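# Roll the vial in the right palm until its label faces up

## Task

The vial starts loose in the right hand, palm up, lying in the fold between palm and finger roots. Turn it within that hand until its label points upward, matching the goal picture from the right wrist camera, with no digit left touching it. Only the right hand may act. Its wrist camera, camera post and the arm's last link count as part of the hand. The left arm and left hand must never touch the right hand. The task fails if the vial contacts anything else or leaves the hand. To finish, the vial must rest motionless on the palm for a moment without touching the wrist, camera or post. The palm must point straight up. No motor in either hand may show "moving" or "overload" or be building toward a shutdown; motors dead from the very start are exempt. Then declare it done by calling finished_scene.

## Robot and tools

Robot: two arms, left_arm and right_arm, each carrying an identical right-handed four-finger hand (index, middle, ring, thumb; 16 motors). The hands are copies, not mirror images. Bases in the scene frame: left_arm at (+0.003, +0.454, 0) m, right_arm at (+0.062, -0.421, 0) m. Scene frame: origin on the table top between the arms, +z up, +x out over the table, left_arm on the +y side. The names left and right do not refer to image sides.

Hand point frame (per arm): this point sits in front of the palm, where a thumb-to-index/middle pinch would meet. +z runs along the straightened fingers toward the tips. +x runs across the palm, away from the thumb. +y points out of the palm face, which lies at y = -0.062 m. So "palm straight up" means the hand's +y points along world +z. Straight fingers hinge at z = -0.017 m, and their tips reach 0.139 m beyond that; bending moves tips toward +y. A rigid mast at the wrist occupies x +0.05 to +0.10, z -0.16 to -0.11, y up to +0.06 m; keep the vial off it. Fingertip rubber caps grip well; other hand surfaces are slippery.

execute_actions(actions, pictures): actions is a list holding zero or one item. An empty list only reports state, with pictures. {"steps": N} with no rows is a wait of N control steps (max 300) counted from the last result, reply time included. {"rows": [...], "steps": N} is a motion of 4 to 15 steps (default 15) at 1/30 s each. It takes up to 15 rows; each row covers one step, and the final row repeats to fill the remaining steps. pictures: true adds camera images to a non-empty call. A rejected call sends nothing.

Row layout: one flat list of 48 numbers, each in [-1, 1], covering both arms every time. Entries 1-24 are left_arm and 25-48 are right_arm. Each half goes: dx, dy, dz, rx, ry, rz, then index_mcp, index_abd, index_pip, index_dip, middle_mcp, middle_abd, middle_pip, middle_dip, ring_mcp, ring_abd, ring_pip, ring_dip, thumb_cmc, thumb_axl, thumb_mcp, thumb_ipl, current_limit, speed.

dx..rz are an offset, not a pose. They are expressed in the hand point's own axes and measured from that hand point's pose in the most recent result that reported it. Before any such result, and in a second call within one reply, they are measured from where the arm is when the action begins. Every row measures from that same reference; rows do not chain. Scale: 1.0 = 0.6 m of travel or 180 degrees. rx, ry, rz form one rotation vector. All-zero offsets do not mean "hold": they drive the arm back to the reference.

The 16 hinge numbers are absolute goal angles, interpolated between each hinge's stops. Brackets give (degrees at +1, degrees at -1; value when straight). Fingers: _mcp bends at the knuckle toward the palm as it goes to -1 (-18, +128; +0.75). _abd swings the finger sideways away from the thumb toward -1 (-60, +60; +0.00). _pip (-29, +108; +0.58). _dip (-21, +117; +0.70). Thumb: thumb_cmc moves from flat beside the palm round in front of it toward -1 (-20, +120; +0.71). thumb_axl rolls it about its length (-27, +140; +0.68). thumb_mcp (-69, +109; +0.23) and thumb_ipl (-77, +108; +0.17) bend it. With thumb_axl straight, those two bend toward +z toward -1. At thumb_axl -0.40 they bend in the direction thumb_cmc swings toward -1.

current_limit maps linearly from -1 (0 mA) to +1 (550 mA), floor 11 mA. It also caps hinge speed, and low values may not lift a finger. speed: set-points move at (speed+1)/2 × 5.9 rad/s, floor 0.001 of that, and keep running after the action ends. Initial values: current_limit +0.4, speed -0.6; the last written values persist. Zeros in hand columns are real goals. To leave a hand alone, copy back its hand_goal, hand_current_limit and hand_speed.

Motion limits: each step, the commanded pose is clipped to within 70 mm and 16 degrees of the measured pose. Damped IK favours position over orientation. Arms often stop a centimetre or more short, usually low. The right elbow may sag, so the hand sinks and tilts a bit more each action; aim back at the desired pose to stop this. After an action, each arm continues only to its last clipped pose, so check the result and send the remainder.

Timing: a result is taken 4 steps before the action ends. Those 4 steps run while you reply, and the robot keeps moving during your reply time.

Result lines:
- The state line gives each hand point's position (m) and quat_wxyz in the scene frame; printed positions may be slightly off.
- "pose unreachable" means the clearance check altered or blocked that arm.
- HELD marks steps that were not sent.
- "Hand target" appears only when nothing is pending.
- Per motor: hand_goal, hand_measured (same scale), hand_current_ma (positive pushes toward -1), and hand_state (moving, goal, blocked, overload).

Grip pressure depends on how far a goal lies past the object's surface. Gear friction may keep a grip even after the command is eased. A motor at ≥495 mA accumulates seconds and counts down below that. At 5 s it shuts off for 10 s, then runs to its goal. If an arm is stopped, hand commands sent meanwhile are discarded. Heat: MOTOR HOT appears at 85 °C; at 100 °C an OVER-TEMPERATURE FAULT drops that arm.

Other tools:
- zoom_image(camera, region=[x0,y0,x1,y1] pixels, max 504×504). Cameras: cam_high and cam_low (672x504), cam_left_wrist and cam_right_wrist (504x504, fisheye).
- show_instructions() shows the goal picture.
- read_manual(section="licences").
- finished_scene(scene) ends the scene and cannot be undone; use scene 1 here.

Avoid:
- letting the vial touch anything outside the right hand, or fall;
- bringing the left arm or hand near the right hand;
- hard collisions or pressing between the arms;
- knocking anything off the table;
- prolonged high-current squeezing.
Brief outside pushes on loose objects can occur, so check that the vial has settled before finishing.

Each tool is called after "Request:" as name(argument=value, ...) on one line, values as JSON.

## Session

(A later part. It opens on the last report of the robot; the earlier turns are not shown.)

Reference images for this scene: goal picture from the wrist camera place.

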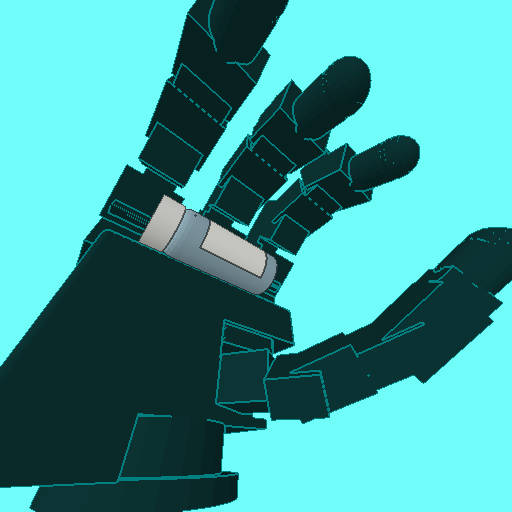

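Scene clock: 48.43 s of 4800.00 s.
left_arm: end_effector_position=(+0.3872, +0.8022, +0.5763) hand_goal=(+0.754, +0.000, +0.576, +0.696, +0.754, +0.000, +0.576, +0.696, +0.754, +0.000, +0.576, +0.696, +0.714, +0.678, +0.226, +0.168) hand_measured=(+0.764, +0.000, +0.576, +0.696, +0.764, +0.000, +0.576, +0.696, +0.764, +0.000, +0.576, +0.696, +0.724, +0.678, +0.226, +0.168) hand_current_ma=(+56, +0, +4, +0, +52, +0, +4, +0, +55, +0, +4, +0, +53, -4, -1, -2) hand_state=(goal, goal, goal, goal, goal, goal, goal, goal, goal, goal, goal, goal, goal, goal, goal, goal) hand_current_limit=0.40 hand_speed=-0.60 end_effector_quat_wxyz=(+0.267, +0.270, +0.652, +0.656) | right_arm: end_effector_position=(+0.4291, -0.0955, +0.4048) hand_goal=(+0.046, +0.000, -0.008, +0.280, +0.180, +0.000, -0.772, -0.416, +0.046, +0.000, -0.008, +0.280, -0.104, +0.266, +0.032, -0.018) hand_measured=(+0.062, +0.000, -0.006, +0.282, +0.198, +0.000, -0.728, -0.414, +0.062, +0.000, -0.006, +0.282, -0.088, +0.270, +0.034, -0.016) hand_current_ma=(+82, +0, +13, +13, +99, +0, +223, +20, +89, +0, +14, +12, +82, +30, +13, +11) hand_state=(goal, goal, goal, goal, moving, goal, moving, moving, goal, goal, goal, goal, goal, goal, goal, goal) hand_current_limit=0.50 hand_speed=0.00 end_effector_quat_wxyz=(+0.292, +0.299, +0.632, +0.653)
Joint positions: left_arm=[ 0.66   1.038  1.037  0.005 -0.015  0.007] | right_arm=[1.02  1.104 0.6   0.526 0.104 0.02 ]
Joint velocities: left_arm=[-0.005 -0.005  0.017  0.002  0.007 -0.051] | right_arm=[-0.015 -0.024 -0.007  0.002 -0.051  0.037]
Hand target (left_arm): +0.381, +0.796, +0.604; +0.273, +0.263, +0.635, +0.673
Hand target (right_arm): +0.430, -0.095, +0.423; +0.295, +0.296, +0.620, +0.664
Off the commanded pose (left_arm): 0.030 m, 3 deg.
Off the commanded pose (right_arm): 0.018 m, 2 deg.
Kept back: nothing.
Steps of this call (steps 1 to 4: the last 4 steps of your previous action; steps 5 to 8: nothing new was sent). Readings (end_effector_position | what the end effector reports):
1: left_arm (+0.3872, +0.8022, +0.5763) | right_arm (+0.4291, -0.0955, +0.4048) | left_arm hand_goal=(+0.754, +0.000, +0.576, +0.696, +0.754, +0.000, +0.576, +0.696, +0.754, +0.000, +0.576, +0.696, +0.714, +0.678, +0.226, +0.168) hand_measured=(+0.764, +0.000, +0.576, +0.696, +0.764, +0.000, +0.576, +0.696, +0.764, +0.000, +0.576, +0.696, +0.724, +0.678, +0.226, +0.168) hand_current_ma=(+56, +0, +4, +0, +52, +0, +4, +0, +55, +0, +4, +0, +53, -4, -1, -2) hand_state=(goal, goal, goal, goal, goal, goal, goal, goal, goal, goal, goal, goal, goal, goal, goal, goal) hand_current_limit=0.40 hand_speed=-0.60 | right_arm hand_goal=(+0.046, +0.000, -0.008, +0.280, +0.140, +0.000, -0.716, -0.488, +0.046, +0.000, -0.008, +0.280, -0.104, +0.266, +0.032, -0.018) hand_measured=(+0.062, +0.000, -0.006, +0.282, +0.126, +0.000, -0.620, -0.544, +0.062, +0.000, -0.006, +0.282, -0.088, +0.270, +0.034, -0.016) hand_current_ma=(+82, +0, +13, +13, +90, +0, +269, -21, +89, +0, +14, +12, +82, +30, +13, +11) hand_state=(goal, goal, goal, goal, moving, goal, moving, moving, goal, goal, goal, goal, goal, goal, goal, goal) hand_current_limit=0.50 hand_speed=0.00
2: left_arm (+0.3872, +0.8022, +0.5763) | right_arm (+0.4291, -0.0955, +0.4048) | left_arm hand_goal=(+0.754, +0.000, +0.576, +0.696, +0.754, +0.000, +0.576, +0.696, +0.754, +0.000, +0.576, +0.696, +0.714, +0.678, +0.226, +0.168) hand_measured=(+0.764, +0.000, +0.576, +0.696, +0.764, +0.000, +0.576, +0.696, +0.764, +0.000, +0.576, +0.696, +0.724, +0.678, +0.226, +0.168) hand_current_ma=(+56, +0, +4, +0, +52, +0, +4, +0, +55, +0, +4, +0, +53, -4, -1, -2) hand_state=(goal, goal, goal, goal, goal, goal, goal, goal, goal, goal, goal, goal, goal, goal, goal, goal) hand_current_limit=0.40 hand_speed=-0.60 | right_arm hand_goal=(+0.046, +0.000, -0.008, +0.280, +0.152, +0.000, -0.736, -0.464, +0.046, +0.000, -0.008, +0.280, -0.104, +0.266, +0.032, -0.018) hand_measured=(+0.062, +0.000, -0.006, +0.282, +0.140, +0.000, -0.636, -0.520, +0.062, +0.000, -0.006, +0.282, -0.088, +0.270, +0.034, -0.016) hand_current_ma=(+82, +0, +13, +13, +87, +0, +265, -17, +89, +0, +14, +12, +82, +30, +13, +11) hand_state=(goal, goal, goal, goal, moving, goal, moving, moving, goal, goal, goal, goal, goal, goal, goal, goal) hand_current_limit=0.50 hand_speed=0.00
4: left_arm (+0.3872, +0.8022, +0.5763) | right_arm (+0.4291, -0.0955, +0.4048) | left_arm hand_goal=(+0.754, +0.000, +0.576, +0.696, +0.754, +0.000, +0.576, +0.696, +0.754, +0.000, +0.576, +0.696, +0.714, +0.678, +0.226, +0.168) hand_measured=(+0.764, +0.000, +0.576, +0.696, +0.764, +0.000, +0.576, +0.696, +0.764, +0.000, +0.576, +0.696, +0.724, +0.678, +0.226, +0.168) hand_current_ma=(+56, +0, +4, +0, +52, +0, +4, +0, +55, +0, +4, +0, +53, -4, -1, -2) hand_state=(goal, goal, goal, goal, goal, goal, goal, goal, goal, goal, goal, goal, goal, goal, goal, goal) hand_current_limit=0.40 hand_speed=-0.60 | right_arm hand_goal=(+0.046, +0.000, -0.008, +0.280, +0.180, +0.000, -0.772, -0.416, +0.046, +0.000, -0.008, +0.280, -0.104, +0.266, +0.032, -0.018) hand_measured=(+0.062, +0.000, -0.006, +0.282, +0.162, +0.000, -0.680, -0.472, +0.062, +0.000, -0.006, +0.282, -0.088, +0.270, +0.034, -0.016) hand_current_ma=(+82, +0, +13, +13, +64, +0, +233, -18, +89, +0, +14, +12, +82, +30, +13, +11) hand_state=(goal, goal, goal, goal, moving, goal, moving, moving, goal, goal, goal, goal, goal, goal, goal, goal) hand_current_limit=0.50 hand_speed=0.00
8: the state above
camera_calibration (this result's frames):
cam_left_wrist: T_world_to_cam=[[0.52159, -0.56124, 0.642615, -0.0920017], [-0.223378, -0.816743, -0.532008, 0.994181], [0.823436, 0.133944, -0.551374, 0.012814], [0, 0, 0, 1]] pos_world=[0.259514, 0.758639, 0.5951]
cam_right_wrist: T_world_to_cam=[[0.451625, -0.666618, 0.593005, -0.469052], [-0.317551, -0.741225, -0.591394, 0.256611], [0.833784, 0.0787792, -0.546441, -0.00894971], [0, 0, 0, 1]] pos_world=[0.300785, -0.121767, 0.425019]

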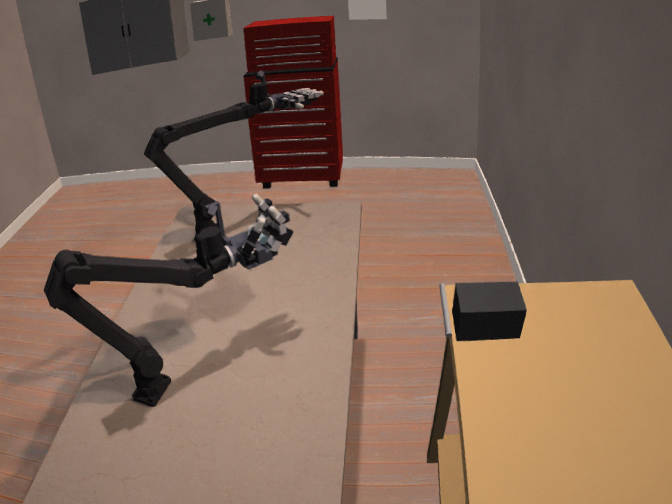

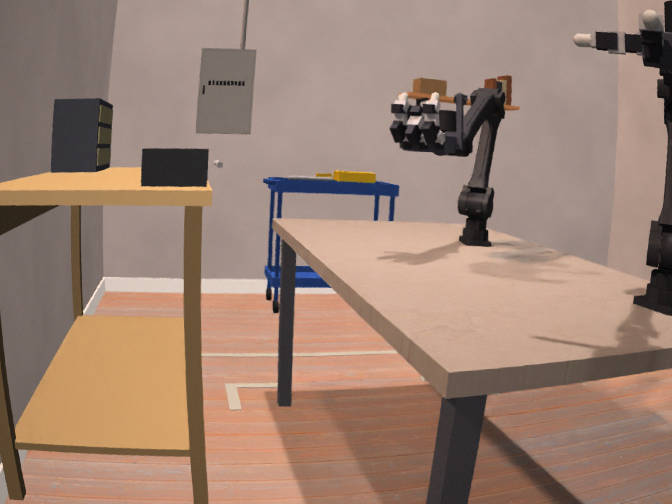

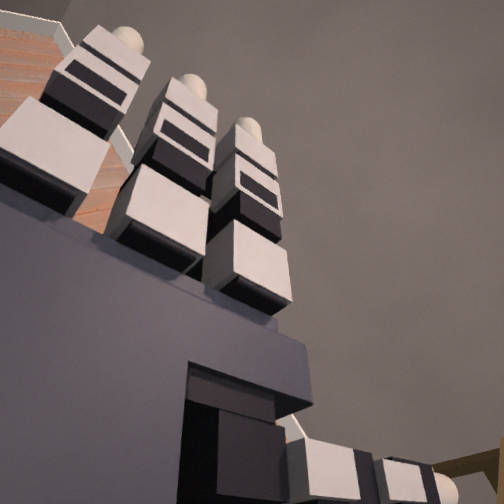

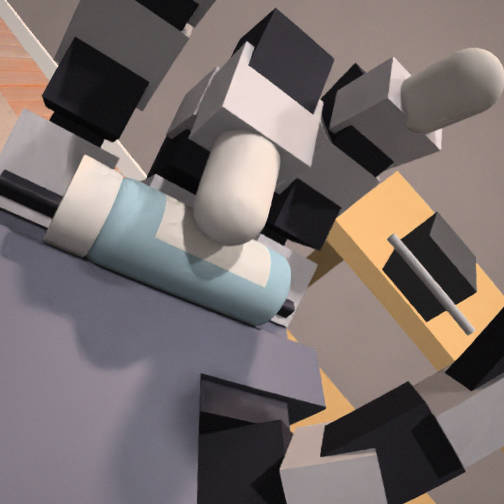

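Request:
execute_actions(actions=[{"rows":[
[0,0.0478,-0.0121,-0.0166,0,0,0.754,0,0.576,0.696,0.754,0,0.576,0.696,0.754,0,0.576,0.696,0.714,0.678,0.226,0.168,0.4,-0.6,0.001,0.0303,0.0034,-0.0107,0,0.001,0.046,0,-0.008,0.28,0.193,0,-0.793,-0.394,0.046,0,-0.008,0.28,-0.104,0.266,0.032,-0.018,0.5,0],
[0,0.0478,-0.0121,-0.0166,0,0,0.754,0,0.576,0.696,0.754,0,0.576,0.696,0.754,0,0.576,0.696,0.714,0.678,0.226,0.168,0.4,-0.6,0.001,0.0303,0.0034,-0.0107,0,0.001,0.046,0,-0.008,0.28,0.206,0,-0.812,-0.368,0.046,0,-0.008,0.28,-0.104,0.266,0.032,-0.018,0.5,0],
[0,0.0478,-0.0121,-0.0166,0,0,0.754,0,0.576,0.696,0.754,0,0.576,0.696,0.754,0,0.576,0.696,0.714,0.678,0.226,0.168,0.4,-0.6,0.001,0.0303,0.0034,-0.0107,0,0.001,0.046,0,-0.008,0.28,0.22,0,-0.832,-0.342,0.046,0,-0.008,0.28,-0.104,0.266,0.032,-0.018,0.5,0],
[0,0.0478,-0.0121,-0.0166,0,0,0.754,0,0.576,0.696,0.754,0,0.576,0.696,0.754,0,0.576,0.696,0.714,0.678,0.226,0.168,0.4,-0.6,0.001,0.0303,0.0034,-0.0107,0,0.001,0.046,0,-0.008,0.28,0.233,0,-0.851,-0.316,0.046,0,-0.008,0.28,-0.104,0.266,0.032,-0.018,0.5,0],
[0,0.0478,-0.0121,-0.0166,0,0,0.754,0,0.576,0.696,0.754,0,0.576,0.696,0.754,0,0.576,0.696,0.714,0.678,0.226,0.168,0.4,-0.6,0.001,0.0303,0.0034,-0.0107,0,0.001,0.046,0,-0.008,0.28,0.246,0,-0.871,-0.29,0.046,0,-0.008,0.28,-0.104,0.266,0.032,-0.018,0.5,0],
[0,0.0478,-0.0121,-0.0166,0,0,0.754,0,0.576,0.696,0.754,0,0.576,0.696,0.754,0,0.576,0.696,0.714,0.678,0.226,0.168,0.4,-0.6,0.001,0.0303,0.0034,-0.0107,0,0.001,0.046,0,-0.008,0.28,0.26,0,-0.892,-0.264,0.046,0,-0.008,0.28,-0.104,0.266,0.032,-0.018,0.5,0],
[0,0.0478,-0.0121,-0.0166,0,0,0.754,0,0.576,0.696,0.754,0,0.576,0.696,0.754,0,0.576,0.696,0.714,0.678,0.226,0.168,0.4,-0.6,0.001,0.0303,0.0034,-0.0107,0,0.001,0.046,0,-0.008,0.28,0.273,0,-0.912,-0.238,0.046,0,-0.008,0.28,-0.104,0.266,0.032,-0.018,0.5,0],
[0,0.0478,-0.0121,-0.0166,0,0,0.754,0,0.576,0.696,0.754,0,0.576,0.696,0.754,0,0.576,0.696,0.714,0.678,0.226,0.168,0.4,-0.6,0.001,0.0303,0.0034,-0.0107,0,0.001,0.046,0,-0.008,0.28,0.286,0,-0.932,-0.211,0.046,0,-0.008,0.28,-0.104,0.266,0.032,-0.018,0.5,0],
[0,0.0478,-0.0121,-0.0166,0,0,0.754,0,0.576,0.696,0.754,0,0.576,0.696,0.754,0,0.576,0.696,0.714,0.678,0.226,0.168,0.4,-0.6,0.001,0.0303,0.0034,-0.0107,0,0.001,0.046,0,-0.008,0.28,0.298,0,-0.952,-0.184,0.046,0,-0.008,0.28,-0.104,0.266,0.032,-0.018,0.5,0],
[0,0.0478,-0.0121,-0.0166,0,0,0.754,0,0.576,0.696,0.754,0,0.576,0.696,0.754,0,0.576,0.696,0.714,0.678,0.226,0.168,0.4,-0.6,0.001,0.0303,0.0034,-0.0107,0,0.001,0.046,0,-0.008,0.28,0.31,0,-0.972,-0.157,0.046,0,-0.008,0.28,-0.104,0.266,0.032,-0.018,0.5,0]
],"steps":10}])

Request:
execute_actions(actions=[{"steps":8}], pictures=true)

Request:
zoom_image(camera="cam_right_wrist", region=[30, 130, 330, 350])

Scene clock: 49.93 s of 4800.00 s.
left_arm: end_effector_position=(+0.3872, +0.8022, +0.5763) hand_goal=(+0.754, +0.000, +0.576, +0.696, +0.754, +0.000, +0.576, +0.696, +0.754, +0.000, +0.576, +0.696, +0.714, +0.678, +0.226, +0.168) hand_measured=(+0.764, +0.000, +0.576, +0.696, +0.764, +0.000, +0.576, +0.696, +0.764, +0.000, +0.576, +0.696, +0.724, +0.678, +0.226, +0.168) hand_current_ma=(+56, +0, +4, +0, +52, +0, +4, +0, +55, +0, +4, +0, +53, -4, -1, -2) hand_state=(goal, goal, goal, goal, goal, goal, goal, goal, goal, goal, goal, goal, goal, goal, goal, goal) hand_current_limit=0.40 hand_speed=-0.60 end_effector_quat_wxyz=(+0.267, +0.270, +0.652, +0.656) | right_arm: end_effector_position=(+0.4291, -0.0955, +0.4048) hand_goal=(+0.046, +0.000, -0.008, +0.280, +0.260, +0.000, -0.892, -0.264, +0.046, +0.000, -0.008, +0.280, -0.104, +0.266, +0.032, -0.018) hand_measured=(+0.062, +0.000, -0.006, +0.282, +0.246, +0.000, -0.790, -0.324, +0.062, +0.000, -0.006, +0.282, -0.088, +0.270, +0.034, -0.016) hand_current_ma=(+82, +0, +13, +13, +79, +0, +252, -11, +89, +0, +14, +12, +82, +30, +13, +11) hand_state=(goal, goal, goal, goal, moving, goal, moving, moving, goal, goal, goal, goal, goal, goal, goal, goal) hand_current_limit=0.50 hand_speed=0.00 end_effector_quat_wxyz=(+0.292, +0.299, +0.632, +0.653)
Joint positions: left_arm=[ 0.66   1.038  1.037  0.005 -0.015  0.007] | right_arm=[1.02  1.104 0.6   0.526 0.104 0.02 ]
Joint velocities: left_arm=[-0.005 -0.005  0.007  0.002 -0.007 -0.007] | right_arm=[-0.015 -0.015 -0.002  0.007 -0.081  0.066]
Steps of this call (steps 1 to 39: nothing new was sent; steps 40 to 45: the first 6 steps of this action). Readings (end_effector_position | what the end effector reports):
40: left_arm (+0.3872, +0.8022, +0.5763) | right_arm (+0.4291, -0.0955, +0.4048) | left_arm hand_goal=(+0.754, +0.000, +0.576, +0.696, +0.754, +0.000, +0.576, +0.696, +0.754, +0.000, +0.576, +0.696, +0.714, +0.678, +0.226, +0.168) hand_measured=(+0.764, +0.000, +0.576, +0.696, +0.764, +0.000, +0.576, +0.696, +0.764, +0.000, +0.576, +0.696, +0.724, +0.678, +0.226, +0.168) hand_current_ma=(+56, +0, +4, +0, +52, +0, +4, +0, +55, +0, +4, +0, +53, -4, -1, -2) hand_state=(goal, goal, goal, goal, goal, goal, goal, goal, goal, goal, goal, goal, goal, goal, goal, goal) hand_current_limit=0.40 hand_speed=-0.60 | right_arm hand_goal=(+0.046, +0.000, -0.008, +0.280, +0.194, +0.000, -0.792, -0.394, +0.046, +0.000, -0.008, +0.280, -0.104, +0.266, +0.032, -0.018) hand_measured=(+0.062, +0.000, -0.006, +0.282, +0.198, +0.000, -0.728, -0.412, +0.062, +0.000, -0.006, +0.282, -0.088, +0.270, +0.034, -0.016) hand_current_ma=(+82, +0, +13, +13, +96, +0, +226, +17, +89, +0, +14, +12, +82, +30, +13, +11) hand_state=(goal, goal, goal, goal, moving, goal, moving, moving, goal, goal, goal, goal, goal, goal, goal, goal) hand_current_limit=0.50 hand_speed=0.00
41: left_arm (+0.3872, +0.8022, +0.5763) | right_arm (+0.4291, -0.0955, +0.4048) | left_arm hand_goal=(+0.754, +0.000, +0.576, +0.696, +0.754, +0.000, +0.576, +0.696, +0.754, +0.000, +0.576, +0.696, +0.714, +0.678, +0.226, +0.168) hand_measured=(+0.764, +0.000, +0.576, +0.696, +0.764, +0.000, +0.576, +0.696, +0.764, +0.000, +0.576, +0.696, +0.724, +0.678, +0.226, +0.168) hand_current_ma=(+56, +0, +4, +0, +52, +0, +4, +0, +55, +0, +4, +0, +53, -4, -1, -2) hand_state=(goal, goal, goal, goal, goal, goal, goal, goal, goal, goal, goal, goal, goal, goal, goal, goal) hand_current_limit=0.40 hand_speed=-0.60 | right_arm hand_goal=(+0.046, +0.000, -0.008, +0.280, +0.206, +0.000, -0.812, -0.368, +0.046, +0.000, -0.008, +0.280, -0.104, +0.266, +0.032, -0.018) hand_measured=(+0.062, +0.000, -0.006, +0.282, +0.198, +0.000, -0.730, -0.412, +0.062, +0.000, -0.006, +0.282, -0.088, +0.270, +0.034, -0.016) hand_current_ma=(+82, +0, +13, +13, +60, +0, +277, -37, +89, +0, +14, +12, +82, +30, +13, +11) hand_state=(goal, goal, goal, goal, moving, goal, moving, moving, goal, goal, goal, goal, goal, goal, goal, goal) hand_current_limit=0.50 hand_speed=0.00
43: left_arm (+0.3872, +0.8022, +0.5763) | right_arm (+0.4291, -0.0955, +0.4048) | left_arm hand_goal=(+0.754, +0.000, +0.576, +0.696, +0.754, +0.000, +0.576, +0.696, +0.754, +0.000, +0.576, +0.696, +0.714, +0.678, +0.226, +0.168) hand_measured=(+0.764, +0.000, +0.576, +0.696, +0.764, +0.000, +0.576, +0.696, +0.764, +0.000, +0.576, +0.696, +0.724, +0.678, +0.226, +0.168) hand_current_ma=(+56, +0, +4, +0, +52, +0, +4, +0, +55, +0, +4, +0, +53, -4, -1, -2) hand_state=(goal, goal, goal, goal, goal, goal, goal, goal, goal, goal, goal, goal, goal, goal, goal, goal) hand_current_limit=0.40 hand_speed=-0.60 | right_arm hand_goal=(+0.046, +0.000, -0.008, +0.280, +0.234, +0.000, -0.850, -0.316, +0.046, +0.000, -0.008, +0.280, -0.104, +0.266, +0.032, -0.018) hand_measured=(+0.062, +0.000, -0.006, +0.282, +0.220, +0.000, -0.756, -0.374, +0.062, +0.000, -0.006, +0.282, -0.088, +0.270, +0.034, -0.016) hand_current_ma=(+82, +0, +13, +13, +78, +0, +266, -17, +89, +0, +14, +12, +82, +30, +13, +11) hand_state=(goal, goal, goal, goal, moving, goal, moving, moving, goal, goal, goal, goal, goal, goal, goal, goal) hand_current_limit=0.50 hand_speed=0.00
45: the state above

Scene clock: 50.20 s of 4800.00 s.
left_arm: end_effector_position=(+0.3872, +0.8022, +0.5763) hand_goal=(+0.754, +0.000, +0.576, +0.696, +0.754, +0.000, +0.576, +0.696, +0.754, +0.000, +0.576, +0.696, +0.714, +0.678, +0.226, +0.168) hand_measured=(+0.764, +0.000, +0.576, +0.696, +0.764, +0.000, +0.576, +0.696, +0.764, +0.000, +0.576, +0.696, +0.724, +0.678, +0.226, +0.168) hand_current_ma=(+56, +0, +4, +0, +52, +0, +4, +0, +55, +0, +4, +0, +53, -4, -1, -2) hand_state=(goal, goal, goal, goal, goal, goal, goal, goal, goal, goal, goal, goal, goal, goal, goal, goal) hand_current_limit=0.40 hand_speed=-0.60 end_effector_quat_wxyz=(+0.267, +0.270, +0.652, +0.656) | right_arm: end_effector_position=(+0.4291, -0.0955, +0.4048) hand_goal=(+0.046, +0.000, -0.008, +0.280, +0.310, +0.000, -0.972, -0.156, +0.046, +0.000, -0.008, +0.280, -0.104, +0.266, +0.032, -0.018) hand_measured=(+0.062, +0.000, -0.006, +0.282, +0.326, +0.000, -0.924, -0.150, +0.062, +0.000, -0.006, +0.282, -0.088, +0.270, +0.034, -0.016) hand_current_ma=(+82, +0, +13, +13, +95, +0, +244, +39, +89, +0, +14, +12, +82, +30, +13, +11) hand_state=(goal, goal, goal, goal, moving, goal, moving, moving, goal, goal, goal, goal, goal, goal, goal, goal) hand_current_limit=0.50 hand_speed=0.00 end_effector_quat_wxyz=(+0.292, +0.299, +0.632, +0.653)
Joint positions: left_arm=[ 0.66   1.038  1.037  0.005 -0.015  0.007] | right_arm=[1.02  1.104 0.6   0.526 0.104 0.02 ]
Joint velocities: left_arm=[-0.015  0.005  0.007  0.002 -0.022 -0.007] | right_arm=[ 0.005  0.005 -0.007 -0.002  0.022 -0.007]
Hand target (left_arm): +0.381, +0.796, +0.604; +0.273, +0.263, +0.635, +0.673
Hand target (right_arm): +0.430, -0.095, +0.423; +0.295, +0.296, +0.620, +0.664
Off the commanded pose (left_arm): 0.030 m, 3 deg.
Off the commanded pose (right_arm): 0.018 m, 2 deg.
Kept back: nothing.
Steps of this call (steps 1 to 4: the last 4 steps of your previous action; steps 5 to 8: nothing new was sent). Readings (end_effector_position | what the end effector reports):
1: left_arm (+0.3872, +0.8022, +0.5763) | right_arm (+0.4291, -0.0955, +0.4048) | left_arm hand_goal=(+0.754, +0.000, +0.576, +0.696, +0.754, +0.000, +0.576, +0.696, +0.754, +0.000, +0.576, +0.696, +0.714, +0.678, +0.226, +0.168) hand_measured=(+0.764, +0.000, +0.576, +0.696, +0.764, +0.000, +0.576, +0.696, +0.764, +0.000, +0.576, +0.696, +0.724, +0.678, +0.226, +0.168) hand_current_ma=(+56, +0, +4, +0, +52, +0, +4, +0, +55, +0, +4, +0, +53, -4, -1, -2) hand_state=(goal, goal, goal, goal, goal, goal, goal, goal, goal, goal, goal, goal, goal, goal, goal, goal) hand_current_limit=0.40 hand_speed=-0.60 | right_arm hand_goal=(+0.046, +0.000, -0.008, +0.280, +0.274, +0.000, -0.912, -0.238, +0.046, +0.000, -0.008, +0.280, -0.104, +0.266, +0.032, -0.018) hand_measured=(+0.062, +0.000, -0.006, +0.282, +0.256, +0.000, -0.816, -0.298, +0.062, +0.000, -0.006, +0.282, -0.088, +0.270, +0.034, -0.016) hand_current_ma=(+82, +0, +13, +13, +21, +0, +105, -34, +88, +0, +14, +12, +82, +30, +13, +11) hand_state=(goal, goal, goal, goal, moving, goal, moving, moving, goal, goal, goal, goal, goal, goal, goal, goal) hand_current_limit=0.50 hand_speed=0.00
2: left_arm (+0.3872, +0.8022, +0.5763) | right_arm (+0.4291, -0.0955, +0.4048) | left_arm hand_goal=(+0.754, +0.000, +0.576, +0.696, +0.754, +0.000, +0.576, +0.696, +0.754, +0.000, +0.576, +0.696, +0.714, +0.678, +0.226, +0.168) hand_measured=(+0.764, +0.000, +0.576, +0.696, +0.764, +0.000, +0.576, +0.696, +0.764, +0.000, +0.576, +0.696, +0.724, +0.678, +0.226, +0.168) hand_current_ma=(+56, +0, +4, +0, +52, +0, +4, +0, +55, +0, +4, +0, +53, -4, -1, -2) hand_state=(goal, goal, goal, goal, goal, goal, goal, goal, goal, goal, goal, goal, goal, goal, goal, goal) hand_current_limit=0.40 hand_speed=-0.60 | right_arm hand_goal=(+0.046, +0.000, -0.008, +0.280, +0.286, +0.000, -0.932, -0.210, +0.046, +0.000, -0.008, +0.280, -0.104, +0.266, +0.032, -0.018) hand_measured=(+0.062, +0.000, -0.006, +0.282, +0.268, +0.000, -0.838, -0.272, +0.062, +0.000, -0.006, +0.282, -0.088, +0.270, +0.034, -0.016) hand_current_ma=(+82, +0, +13, +13, +52, +0, +224, -17, +89, +0, +14, +12, +82, +30, +13, +11) hand_state=(goal, goal, goal, goal, moving, goal, moving, moving, goal, goal, goal, goal, goal, goal, goal, goal) hand_current_limit=0.50 hand_speed=0.00
4: left_arm (+0.3872, +0.8022, +0.5763) | right_arm (+0.4291, -0.0955, +0.4048) | left_arm hand_goal=(+0.754, +0.000, +0.576, +0.696, +0.754, +0.000, +0.576, +0.696, +0.754, +0.000, +0.576, +0.696, +0.714, +0.678, +0.226, +0.168) hand_measured=(+0.764, +0.000, +0.576, +0.696, +0.764, +0.000, +0.576, +0.696, +0.764, +0.000, +0.576, +0.696, +0.724, +0.678, +0.226, +0.168) hand_current_ma=(+56, +0, +4, +0, +52, +0, +4, +0, +55, +0, +4, +0, +53, -4, -1, -2) hand_state=(goal, goal, goal, goal, goal, goal, goal, goal, goal, goal, goal, goal, goal, goal, goal, goal) hand_current_limit=0.40 hand_speed=-0.60 | right_arm hand_goal=(+0.046, +0.000, -0.008, +0.280, +0.310, +0.000, -0.972, -0.156, +0.046, +0.000, -0.008, +0.280, -0.104, +0.266, +0.032, -0.018) hand_measured=(+0.062, +0.000, -0.006, +0.282, +0.296, +0.000, -0.878, -0.218, +0.062, +0.000, -0.006, +0.282, -0.088, +0.270, +0.034, -0.016) hand_current_ma=(+82, +0, +13, +13, +76, +0, +254, -8, +89, +0, +14, +12, +82, +30, +13, +11) hand_state=(goal, goal, goal, goal, moving, goal, moving, moving, goal, goal, goal, goal, goal, goal, goal, goal) hand_current_limit=0.50 hand_speed=0.00
8: the state above
camera_calibration (this result's frames):
cam_left_wrist: T_world_to_cam=[[0.52159, -0.56124, 0.642615, -0.0920017], [-0.223378, -0.816743, -0.532008, 0.994181], [0.823436, 0.133944, -0.551374, 0.012814], [0, 0, 0, 1]] pos_world=[0.259514, 0.758639, 0.5951]
cam_right_wrist: T_world_to_cam=[[0.451625, -0.666618, 0.593005, -0.469052], [-0.317551, -0.741225, -0.591394, 0.256611], [0.833784, 0.0787792, -0.546441, -0.00894971], [0, 0, 0, 1]] pos_world=[0.300785, -0.121767, 0.425019]

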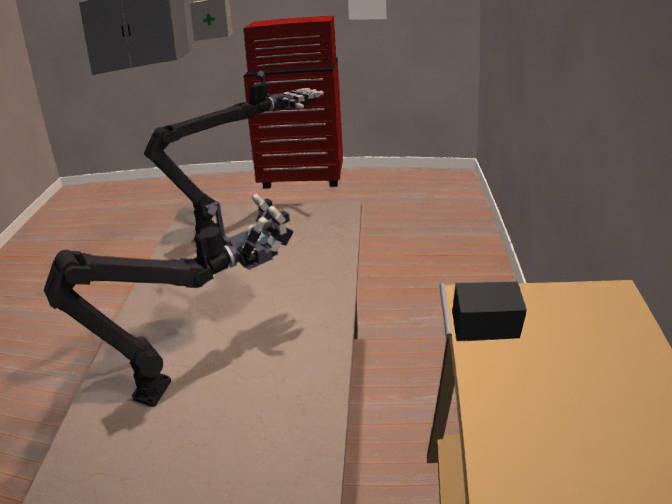

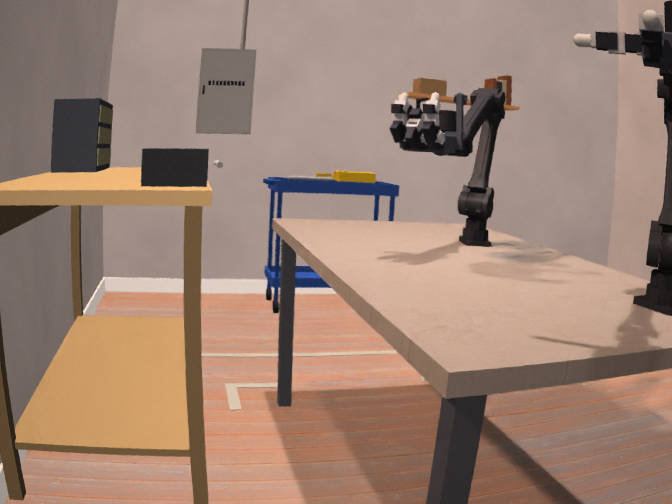

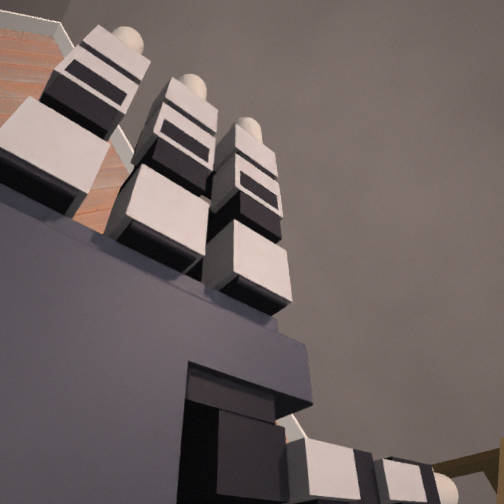

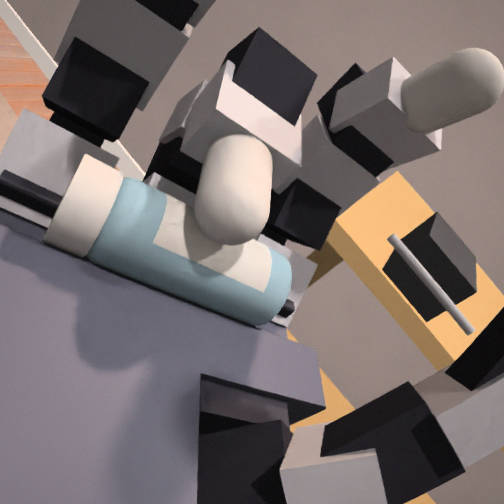

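Region (30, 130, 330, 350) of cam_right_wrist's 504x504 image, scaled by 1.680, with more detail than that image has; it fills the top 370 rows of this view, and the rest is white.

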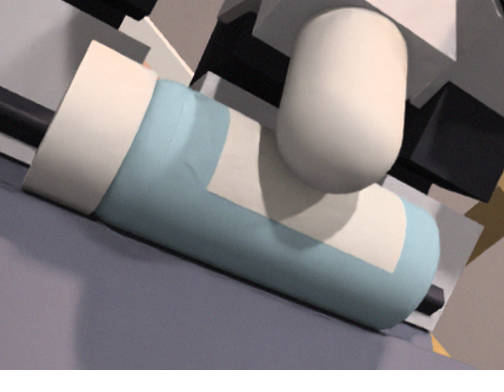

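Request:
execute_actions(actions=[{"rows":[
[0,0.0478,-0.0121,-0.0166,0,0,0.754,0,0.576,0.696,0.754,0,0.576,0.696,0.754,0,0.576,0.696,0.714,0.678,0.226,0.168,0.4,-0.6,0.001,0.0303,0.0034,-0.0107,0,0.001,0.046,0,-0.008,0.28,0.312,0,-0.94,-0.152,0.046,0,-0.008,0.28,-0.104,0.266,0.032,-0.018,0.5,0],
[0,0.0478,-0.0121,-0.0166,0,0,0.754,0,0.576,0.696,0.754,0,0.576,0.696,0.754,0,0.576,0.696,0.714,0.678,0.226,0.168,0.4,-0.6,0.001,0.0303,0.0034,-0.0107,0,0.001,0.046,0,-0.008,0.28,0.312,0,-0.905,-0.152,0.046,0,-0.008,0.28,-0.104,0.266,0.032,-0.018,0.5,0],
[0,0.0478,-0.0121,-0.0166,0,0,0.754,0,0.576,0.696,0.754,0,0.576,0.696,0.754,0,0.576,0.696,0.714,0.678,0.226,0.168,0.4,-0.6,0.001,0.0303,0.0034,-0.0107,0,0.001,0.046,0,-0.008,0.28,0.312,0,-0.87,-0.152,0.046,0,-0.008,0.28,-0.104,0.266,0.032,-0.018,0.5,0],
[0,0.0478,-0.0121,-0.0166,0,0,0.754,0,0.576,0.696,0.754,0,0.576,0.696,0.754,0,0.576,0.696,0.714,0.678,0.226,0.168,0.4,-0.6,0.001,0.0303,0.0034,-0.0107,0,0.001,0.055,0,-0.008,0.28,0.312,0,-0.83,-0.152,0.056,0,-0.008,0.28,-0.104,0.266,0.032,-0.018,0.5,0],
[0,0.0478,-0.0121,-0.0166,0,0,0.754,0,0.576,0.696,0.754,0,0.576,0.696,0.754,0,0.576,0.696,0.714,0.678,0.226,0.168,0.4,-0.6,0.001,0.0303,0.0034,-0.0107,0,0.001,0.066,0,-0.008,0.28,0.312,0,-0.79,-0.152,0.07,0,-0.008,0.28,-0.104,0.266,0.032,-0.018,0.5,0],
[0,0.0478,-0.0121,-0.0166,0,0,0.754,0,0.576,0.696,0.754,0,0.576,0.696,0.754,0,0.576,0.696,0.714,0.678,0.226,0.168,0.4,-0.6,0.001,0.0303,0.0034,-0.0107,0,0.001,0.078,0,-0.008,0.28,0.312,0,-0.75,-0.152,0.086,0,-0.008,0.28,-0.104,0.266,0.032,-0.018,0.5,0],
[0,0.0478,-0.0121,-0.0166,0,0,0.754,0,0.576,0.696,0.754,0,0.576,0.696,0.754,0,0.576,0.696,0.714,0.678,0.226,0.168,0.4,-0.6,0.001,0.0303,0.0034,-0.0107,0,0.001,0.091,0,-0.008,0.28,0.312,0,-0.71,-0.152,0.102,0,-0.008,0.28,-0.104,0.266,0.032,-0.018,0.5,0],
[0,0.0478,-0.0121,-0.0166,0,0,0.754,0,0.576,0.696,0.754,0,0.576,0.696,0.754,0,0.576,0.696,0.714,0.678,0.226,0.168,0.4,-0.6,0.001,0.0303,0.0034,-0.0107,0,0.001,0.104,0,-0.008,0.28,0.312,0,-0.67,-0.152,0.118,0,-0.008,0.28,-0.104,0.266,0.032,-0.018,0.5,0],
[0,0.0478,-0.0121,-0.0166,0,0,0.754,0,0.576,0.696,0.754,0,0.576,0.696,0.754,0,0.576,0.696,0.714,0.678,0.226,0.168,0.4,-0.6,0.001,0.0303,0.0034,-0.0107,0,0.001,0.117,0,-0.008,0.28,0.312,0,-0.63,-0.152,0.134,0,-0.008,0.28,-0.104,0.266,0.032,-0.018,0.5,0],
[0,0.0478,-0.0121,-0.0166,0,0,0.754,0,0.576,0.696,0.754,0,0.576,0.696,0.754,0,0.576,0.696,0.714,0.678,0.226,0.168,0.4,-0.6,0.001,0.0303,0.0034,-0.0107,0,0.001,0.13,0,-0.008,0.28,0.312,0,-0.595,-0.152,0.15,0,-0.008,0.28,-0.104,0.266,0.032,-0.018,0.5,0],
[0,0.0478,-0.0121,-0.0166,0,0,0.754,0,0.576,0.696,0.754,0,0.576,0.696,0.754,0,0.576,0.696,0.714,0.678,0.226,0.168,0.4,-0.6,0.001,0.0303,0.0034,-0.0107,0,0.001,0.142,0,-0.008,0.28,0.312,0,-0.565,-0.152,0.166,0,-0.008,0.28,-0.104,0.266,0.032,-0.018,0.5,0],
[0,0.0478,-0.0121,-0.0166,0,0,0.754,0,0.576,0.696,0.754,0,0.576,0.696,0.754,0,0.576,0.696,0.714,0.678,0.226,0.168,0.4,-0.6,0.001,0.0303,0.0034,-0.0107,0,0.001,0.154,0,-0.008,0.28,0.312,0,-0.54,-0.152,0.18,0,-0.008,0.28,-0.104,0.266,0.032,-0.018,0.5,0],
[0,0.0478,-0.0121,-0.0166,0,0,0.754,0,0.576,0.696,0.754,0,0.576,0.696,0.754,0,0.576,0.696,0.714,0.678,0.226,0.168,0.4,-0.6,0.001,0.0303,0.0034,-0.0107,0,0.001,0.164,0,-0.008,0.28,0.312,0,-0.525,-0.152,0.192,0,-0.008,0.28,-0.104,0.266,0.032,-0.018,0.5,0],
[0,0.0478,-0.0121,-0.0166,0,0,0.754,0,0.576,0.696,0.754,0,0.576,0.696,0.754,0,0.576,0.696,0.714,0.678,0.226,0.168,0.4,-0.6,0.001,0.0303,0.0034,-0.0107,0,0.001,0.17,0,-0.008,0.28,0.312,0,-0.52,-0.152,0.2,0,-0.008,0.28,-0.104,0.266,0.032,-0.018,0.5,0]
],"steps":14}])

Request:
execute_actions(actions=[{"steps":14}], pictures=true)

Request:
zoom_image(camera="cam_right_wrist", region=[30, 130, 330, 350])

Scene clock: 51.60 s of 4800.00 s.
left_arm: end_effector_position=(+0.3872, +0.8022, +0.5763) hand_goal=(+0.754, +0.000, +0.576, +0.696, +0.754, +0.000, +0.576, +0.696, +0.754, +0.000, +0.576, +0.696, +0.714, +0.678, +0.226, +0.168) hand_measured=(+0.764, +0.000, +0.576, +0.696, +0.764, +0.000, +0.576, +0.696, +0.764, +0.000, +0.576, +0.696, +0.724, +0.678, +0.226, +0.168) hand_current_ma=(+56, +0, +4, +0, +52, +0, +4, +0, +55, +0, +4, +0, +53, -4, -1, -2) hand_state=(goal, goal, goal, goal, goal, goal, goal, goal, goal, goal, goal, goal, goal, goal, goal, goal) hand_current_limit=0.40 hand_speed=-0.60 end_effector_quat_wxyz=(+0.267, +0.270, +0.652, +0.656) | right_arm: end_effector_position=(+0.4291, -0.0955, +0.4048) hand_goal=(+0.130, +0.000, -0.008, +0.280, +0.312, +0.000, -0.594, -0.152, +0.150, +0.000, -0.008, +0.280, -0.104, +0.266, +0.032, -0.018) hand_measured=(+0.104, +0.000, -0.006, +0.282, +0.328, +0.000, -0.700, -0.150, +0.116, +0.000, -0.006, +0.282, -0.088, +0.270, +0.034, -0.016) hand_current_ma=(+3, +0, +13, +13, +81, +0, -79, +12, +3, +0, +14, +12, +82, +30, +13, +11) hand_state=(moving, goal, goal, goal, goal, goal, moving, goal, moving, goal, goal, goal, goal, goal, goal, goal) hand_current_limit=0.50 hand_speed=0.00 end_effector_quat_wxyz=(+0.292, +0.299, +0.632, +0.653)
Joint positions: left_arm=[ 0.66   1.038  1.037  0.005 -0.015  0.007] | right_arm=[1.02  1.104 0.6   0.526 0.104 0.02 ]
Joint velocities: left_arm=[-0.015 -0.015  0.007 -0.017  0.051 -0.007] | right_arm=[-0.005  0.015  0.007  0.002 -0.022 -0.066]
Steps of this call (steps 1 to 32: nothing new was sent; steps 33 to 42: the first 10 steps of this action). Readings (end_effector_position | what the end effector reports):
33: left_arm (+0.3872, +0.8022, +0.5763) | right_arm (+0.4291, -0.0955, +0.4048) | left_arm hand_goal=(+0.754, +0.000, +0.576, +0.696, +0.754, +0.000, +0.576, +0.696, +0.754, +0.000, +0.576, +0.696, +0.714, +0.678, +0.226, +0.168) hand_measured=(+0.764, +0.000, +0.576, +0.696, +0.764, +0.000, +0.576, +0.696, +0.764, +0.000, +0.576, +0.696, +0.724, +0.678, +0.226, +0.168) hand_current_ma=(+56, +0, +4, +0, +52, +0, +4, +0, +55, +0, +4, +0, +53, -4, -1, -2) hand_state=(goal, goal, goal, goal, goal, goal, goal, goal, goal, goal, goal, goal, goal, goal, goal, goal) hand_current_limit=0.40 hand_speed=-0.60 | right_arm hand_goal=(+0.046, +0.000, -0.008, +0.280, +0.312, +0.000, -0.940, -0.152, +0.046, +0.000, -0.008, +0.280, -0.104, +0.266, +0.032, -0.018) hand_measured=(+0.062, +0.000, -0.006, +0.282, +0.328, +0.000, -0.924, -0.150, +0.062, +0.000, -0.006, +0.282, -0.088, +0.270, +0.034, -0.016) hand_current_ma=(+82, +0, +13, +13, +93, +0, +246, +35, +89, +0, +14, +12, +82, +30, +13, +11) hand_state=(goal, goal, goal, goal, moving, goal, moving, moving, goal, goal, goal, goal, goal, goal, goal, goal) hand_current_limit=0.50 hand_speed=0.00
34: left_arm (+0.3872, +0.8022, +0.5763) | right_arm (+0.4291, -0.0955, +0.4048) | left_arm hand_goal=(+0.754, +0.000, +0.576, +0.696, +0.754, +0.000, +0.576, +0.696, +0.754, +0.000, +0.576, +0.696, +0.714, +0.678, +0.226, +0.168) hand_measured=(+0.764, +0.000, +0.576, +0.696, +0.764, +0.000, +0.576, +0.696, +0.764, +0.000, +0.576, +0.696, +0.724, +0.678, +0.226, +0.168) hand_current_ma=(+56, +0, +4, +0, +52, +0, +4, +0, +55, +0, +4, +0, +53, -4, -1, -2) hand_state=(goal, goal, goal, goal, goal, goal, goal, goal, goal, goal, goal, goal, goal, goal, goal, goal) hand_current_limit=0.40 hand_speed=-0.60 | right_arm hand_goal=(+0.046, +0.000, -0.008, +0.280, +0.312, +0.000, -0.904, -0.152, +0.046, +0.000, -0.008, +0.280, -0.104, +0.266, +0.032, -0.018) hand_measured=(+0.062, +0.000, -0.006, +0.282, +0.328, +0.000, -0.924, -0.148, +0.062, +0.000, -0.006, +0.282, -0.088, +0.270, +0.034, -0.016) hand_current_ma=(+82, +0, +13, +13, +86, +0, +80, +23, +89, +0, +14, +12, +82, +30, +13, +11) hand_state=(goal, goal, goal, goal, moving, goal, moving, moving, goal, goal, goal, goal, goal, goal, goal, goal) hand_current_limit=0.50 hand_speed=0.00
36: left_arm (+0.3872, +0.8022, +0.5763) | right_arm (+0.4291, -0.0955, +0.4048) | left_arm hand_goal=(+0.754, +0.000, +0.576, +0.696, +0.754, +0.000, +0.576, +0.696, +0.754, +0.000, +0.576, +0.696, +0.714, +0.678, +0.226, +0.168) hand_measured=(+0.764, +0.000, +0.576, +0.696, +0.764, +0.000, +0.576, +0.696, +0.764, +0.000, +0.576, +0.696, +0.724, +0.678, +0.226, +0.168) hand_current_ma=(+56, +0, +4, +0, +52, +0, +4, +0, +55, +0, +4, +0, +53, -4, -1, -2) hand_state=(goal, goal, goal, goal, goal, goal, goal, goal, goal, goal, goal, goal, goal, goal, goal, goal) hand_current_limit=0.40 hand_speed=-0.60 | right_arm hand_goal=(+0.056, +0.000, -0.008, +0.280, +0.312, +0.000, -0.830, -0.152, +0.056, +0.000, -0.008, +0.280, -0.104, +0.266, +0.032, -0.018) hand_measured=(+0.062, +0.000, -0.006, +0.282, +0.328, +0.000, -0.908, -0.148, +0.062, +0.000, -0.006, +0.282, -0.088, +0.270, +0.034, -0.016) hand_current_ma=(+82, +0, +13, +13, +80, +0, -85, +13, +89, +0, +14, +12, +82, +30, +13, +11) hand_state=(moving, goal, goal, goal, goal, goal, moving, goal, moving, goal, goal, goal, goal, goal, goal, goal) hand_current_limit=0.50 hand_speed=0.00
40: left_arm (+0.3872, +0.8022, +0.5763) | right_arm (+0.4291, -0.0955, +0.4048) | left_arm hand_goal=(+0.754, +0.000, +0.576, +0.696, +0.754, +0.000, +0.576, +0.696, +0.754, +0.000, +0.576, +0.696, +0.714, +0.678, +0.226, +0.168) hand_measured=(+0.764, +0.000, +0.576, +0.696, +0.764, +0.000, +0.576, +0.696, +0.764, +0.000, +0.576, +0.696, +0.724, +0.678, +0.226, +0.168) hand_current_ma=(+56, +0, +4, +0, +52, +0, +4, +0, +55, +0, +4, +0, +53, -4, -1, -2) hand_state=(goal, goal, goal, goal, goal, goal, goal, goal, goal, goal, goal, goal, goal, goal, goal, goal) hand_current_limit=0.40 hand_speed=-0.60 | right_arm hand_goal=(+0.104, +0.000, -0.008, +0.280, +0.312, +0.000, -0.670, -0.152, +0.118, +0.000, -0.008, +0.280, -0.104, +0.266, +0.032, -0.018) hand_measured=(+0.078, +0.000, -0.006, +0.282, +0.328, +0.000, -0.776, -0.150, +0.084, +0.000, -0.006, +0.282, -0.088, +0.270, +0.034, -0.016) hand_current_ma=(-2, +0, +13, +13, +81, +0, -81, +12, -3, +0, +14, +12, +82, +30, +13, +11) hand_state=(moving, goal, goal, goal, goal, goal, moving, goal, moving, goal, goal, goal, goal, goal, goal, goal) hand_current_limit=0.50 hand_speed=0.00
42: the state above

Scene clock: 52.07 s of 4800.00 s.
left_arm: end_effector_position=(+0.3872, +0.8022, +0.5763) hand_goal=(+0.754, +0.000, +0.576, +0.696, +0.754, +0.000, +0.576, +0.696, +0.754, +0.000, +0.576, +0.696, +0.714, +0.678, +0.226, +0.168) hand_measured=(+0.764, +0.000, +0.576, +0.696, +0.764, +0.000, +0.576, +0.696, +0.764, +0.000, +0.576, +0.696, +0.724, +0.678, +0.226, +0.168) hand_current_ma=(+56, +0, +4, +0, +52, +0, +4, +0, +55, +0, +4, +0, +53, -4, -1, -2) hand_state=(goal, goal, goal, goal, goal, goal, goal, goal, goal, goal, goal, goal, goal, goal, goal, goal) hand_current_limit=0.40 hand_speed=-0.60 end_effector_quat_wxyz=(+0.267, +0.270, +0.652, +0.656) | right_arm: end_effector_position=(+0.4291, -0.0955, +0.4048) hand_goal=(+0.170, +0.000, -0.008, +0.280, +0.312, +0.000, -0.520, -0.152, +0.200, +0.000, -0.008, +0.280, -0.104, +0.266, +0.032, -0.018) hand_measured=(+0.176, +0.000, -0.006, +0.282, +0.328, +0.000, -0.524, -0.150, +0.206, +0.000, -0.006, +0.282, -0.088, +0.270, +0.034, -0.016) hand_current_ma=(+28, +0, +13, +13, +81, +0, -25, +12, +33, +0, +14, +12, +82, +30, +13, +11) hand_state=(goal, goal, goal, goal, goal, goal, goal, goal, goal, goal, goal, goal, goal, goal, goal, goal) hand_current_limit=0.50 hand_speed=0.00 end_effector_quat_wxyz=(+0.292, +0.299, +0.632, +0.653)
Joint positions: left_arm=[ 0.66   1.038  1.037  0.005 -0.015  0.007] | right_arm=[1.02  1.104 0.6   0.526 0.104 0.02 ]
Joint velocities: left_arm=[-0.005 -0.005 -0.012  0.032 -0.037  0.007] | right_arm=[-0.024 -0.005 -0.007 -0.017 -0.037 -0.007]
Hand target (left_arm): +0.381, +0.796, +0.604; +0.273, +0.263, +0.635, +0.673
Hand target (right_arm): +0.430, -0.095, +0.423; +0.295, +0.296, +0.620, +0.664
Off the commanded pose (left_arm): 0.030 m, 3 deg.
Off the commanded pose (right_arm): 0.018 m, 2 deg.
Kept back: nothing.
Steps of this call (steps 1 to 4: the last 4 steps of your previous action; steps 5 to 14: nothing new was sent). Readings (end_effector_position | what the end effector reports):
1: left_arm (+0.3872, +0.8022, +0.5763) | right_arm (+0.4291, -0.0955, +0.4048) | left_arm hand_goal=(+0.754, +0.000, +0.576, +0.696, +0.754, +0.000, +0.576, +0.696, +0.754, +0.000, +0.576, +0.696, +0.714, +0.678, +0.226, +0.168) hand_measured=(+0.764, +0.000, +0.576, +0.696, +0.764, +0.000, +0.576, +0.696, +0.764, +0.000, +0.576, +0.696, +0.724, +0.678, +0.226, +0.168) hand_current_ma=(+56, +0, +4, +0, +52, +0, +4, +0, +55, +0, +4, +0, +53, -4, -1, -2) hand_state=(goal, goal, goal, goal, goal, goal, goal, goal, goal, goal, goal, goal, goal, goal, goal, goal) hand_current_limit=0.40 hand_speed=-0.60 | right_arm hand_goal=(+0.142, +0.000, -0.008, +0.280, +0.312, +0.000, -0.564, -0.152, +0.166, +0.000, -0.008, +0.280, -0.104, +0.266, +0.032, -0.018) hand_measured=(+0.116, +0.000, -0.006, +0.282, +0.328, +0.000, -0.660, -0.150, +0.132, +0.000, -0.006, +0.282, -0.088, +0.270, +0.034, -0.016) hand_current_ma=(+11, +0, +13, +13, +81, +0, -77, +12, +4, +0, +14, +12, +82, +30, +13, +11) hand_state=(moving, goal, goal, goal, goal, goal, moving, goal, moving, goal, goal, goal, goal, goal, goal, goal) hand_current_limit=0.50 hand_speed=0.00
2: left_arm (+0.3872, +0.8022, +0.5763) | right_arm (+0.4291, -0.0955, +0.4048) | left_arm hand_goal=(+0.754, +0.000, +0.576, +0.696, +0.754, +0.000, +0.576, +0.696, +0.754, +0.000, +0.576, +0.696, +0.714, +0.678, +0.226, +0.168) hand_measured=(+0.764, +0.000, +0.576, +0.696, +0.764, +0.000, +0.576, +0.696, +0.764, +0.000, +0.576, +0.696, +0.724, +0.678, +0.226, +0.168) hand_current_ma=(+56, +0, +4, +0, +52, +0, +4, +0, +55, +0, +4, +0, +53, -4, -1, -2) hand_state=(goal, goal, goal, goal, goal, goal, goal, goal, goal, goal, goal, goal, goal, goal, goal, goal) hand_current_limit=0.40 hand_speed=-0.60 | right_arm hand_goal=(+0.154, +0.000, -0.008, +0.280, +0.312, +0.000, -0.540, -0.152, +0.180, +0.000, -0.008, +0.280, -0.104, +0.266, +0.032, -0.018) hand_measured=(+0.130, +0.000, -0.006, +0.282, +0.328, +0.000, -0.622, -0.150, +0.148, +0.000, -0.006, +0.282, -0.088, +0.270, +0.034, -0.016) hand_current_ma=(+10, +0, +13, +13, +81, +0, -69, +12, +5, +0, +14, +12, +82, +30, +13, +11) hand_state=(moving, goal, goal, goal, goal, goal, moving, goal, moving, goal, goal, goal, goal, goal, goal, goal) hand_current_limit=0.50 hand_speed=0.00
4: left_arm (+0.3872, +0.8022, +0.5763) | right_arm (+0.4291, -0.0955, +0.4048) | left_arm hand_goal=(+0.754, +0.000, +0.576, +0.696, +0.754, +0.000, +0.576, +0.696, +0.754, +0.000, +0.576, +0.696, +0.714, +0.678, +0.226, +0.168) hand_measured=(+0.764, +0.000, +0.576, +0.696, +0.764, +0.000, +0.576, +0.696, +0.764, +0.000, +0.576, +0.696, +0.724, +0.678, +0.226, +0.168) hand_current_ma=(+56, +0, +4, +0, +52, +0, +4, +0, +55, +0, +4, +0, +53, -4, -1, -2) hand_state=(goal, goal, goal, goal, goal, goal, goal, goal, goal, goal, goal, goal, goal, goal, goal, goal) hand_current_limit=0.40 hand_speed=-0.60 | right_arm hand_goal=(+0.170, +0.000, -0.008, +0.280, +0.312, +0.000, -0.520, -0.152, +0.200, +0.000, -0.008, +0.280, -0.104, +0.266, +0.032, -0.018) hand_measured=(+0.154, +0.000, -0.006, +0.282, +0.328, +0.000, -0.558, -0.150, +0.178, +0.000, -0.006, +0.282, -0.088, +0.270, +0.034, -0.016) hand_current_ma=(+17, +0, +13, +13, +81, +0, -31, +12, +18, +0, +14, +12, +82, +30, +13, +11) hand_state=(moving, goal, goal, goal, goal, goal, moving, goal, moving, goal, goal, goal, goal, goal, goal, goal) hand_current_limit=0.50 hand_speed=0.00
8: left_arm (+0.3872, +0.8022, +0.5763) | right_arm (+0.4291, -0.0955, +0.4048) | left_arm hand_goal=(+0.754, +0.000, +0.576, +0.696, +0.754, +0.000, +0.576, +0.696, +0.754, +0.000, +0.576, +0.696, +0.714, +0.678, +0.226, +0.168) hand_measured=(+0.764, +0.000, +0.576, +0.696, +0.764, +0.000, +0.576, +0.696, +0.764, +0.000, +0.576, +0.696, +0.724, +0.678, +0.226, +0.168) hand_current_ma=(+56, +0, +4, +0, +52, +0, +4, +0, +55, +0, +4, +0, +53, -4, -1, -2) hand_state=(goal, goal, goal, goal, goal, goal, goal, goal, goal, goal, goal, goal, goal, goal, goal, goal) hand_current_limit=0.40 hand_speed=-0.60 | right_arm hand_goal=(+0.170, +0.000, -0.008, +0.280, +0.312, +0.000, -0.520, -0.152, +0.200, +0.000, -0.008, +0.280, -0.104, +0.266, +0.032, -0.018) hand_measured=(+0.176, +0.000, -0.006, +0.282, +0.328, +0.000, -0.526, -0.150, +0.206, +0.000, -0.006, +0.282, -0.088, +0.270, +0.034, -0.016) hand_current_ma=(+30, +0, +13, +13, +81, +0, -24, +12, +35, +0, +14, +12, +82, +30, +13, +11) hand_state=(moving, goal, goal, goal, goal, goal, moving, goal, moving, goal, goal, goal, goal, goal, goal, goal) hand_current_limit=0.50 hand_speed=0.00
14: the state above
camera_calibration (this result's frames):
cam_left_wrist: T_world_to_cam=[[0.52159, -0.56124, 0.642615, -0.0920017], [-0.223378, -0.816743, -0.532008, 0.994181], [0.823436, 0.133944, -0.551374, 0.012814], [0, 0, 0, 1]] pos_world=[0.259514, 0.758639, 0.5951]
cam_right_wrist: T_world_to_cam=[[0.451625, -0.666618, 0.593005, -0.469052], [-0.317551, -0.741225, -0.591394, 0.256611], [0.833784, 0.0787792, -0.546441, -0.00894971], [0, 0, 0, 1]] pos_world=[0.300785, -0.121767, 0.425019]

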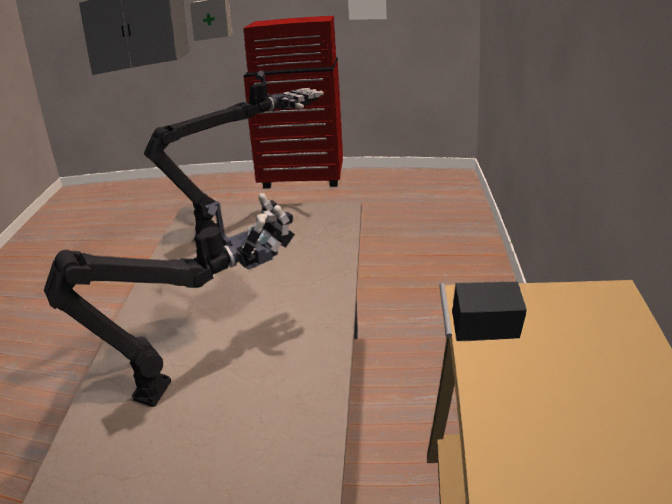

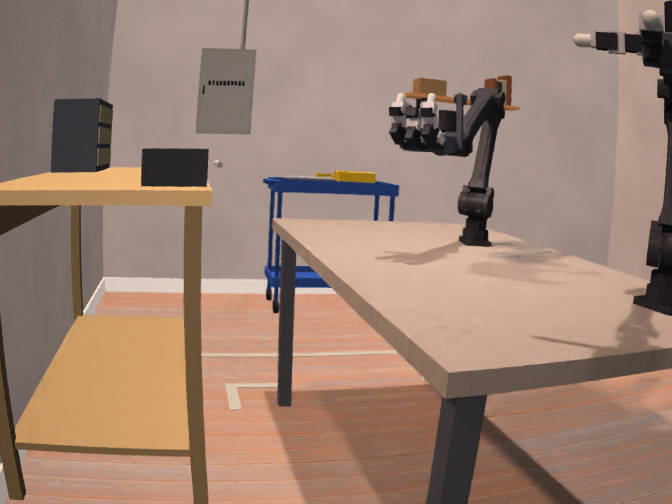

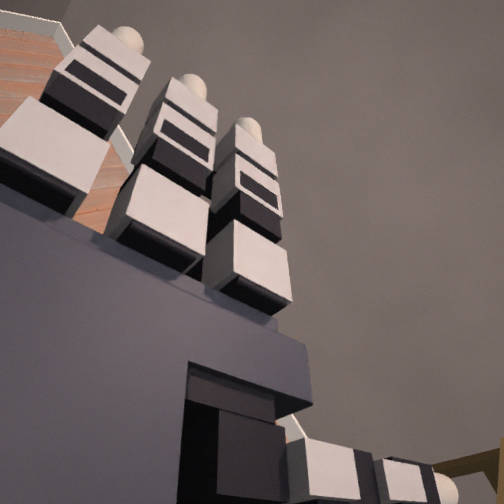

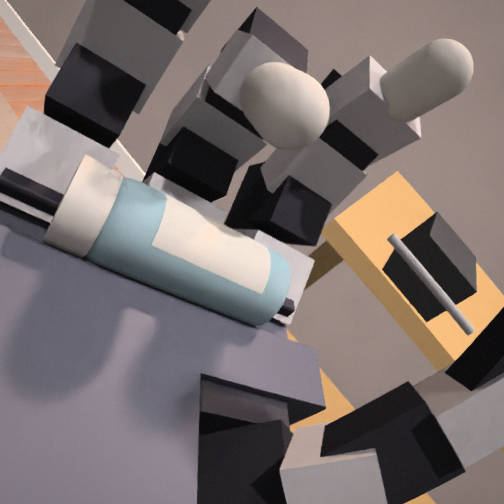

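Region (30, 130, 330, 350) of cam_right_wrist's 504x504 image, scaled by 1.680, with more detail than that image has; it fills the top 370 rows of this view, and the rest is white.

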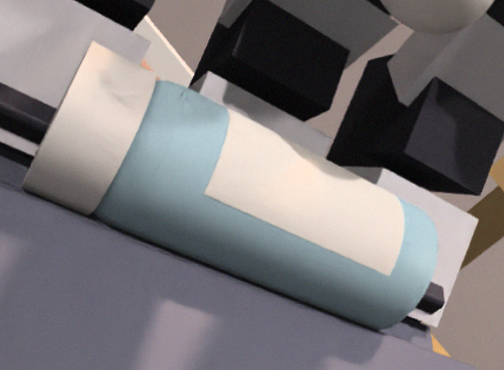

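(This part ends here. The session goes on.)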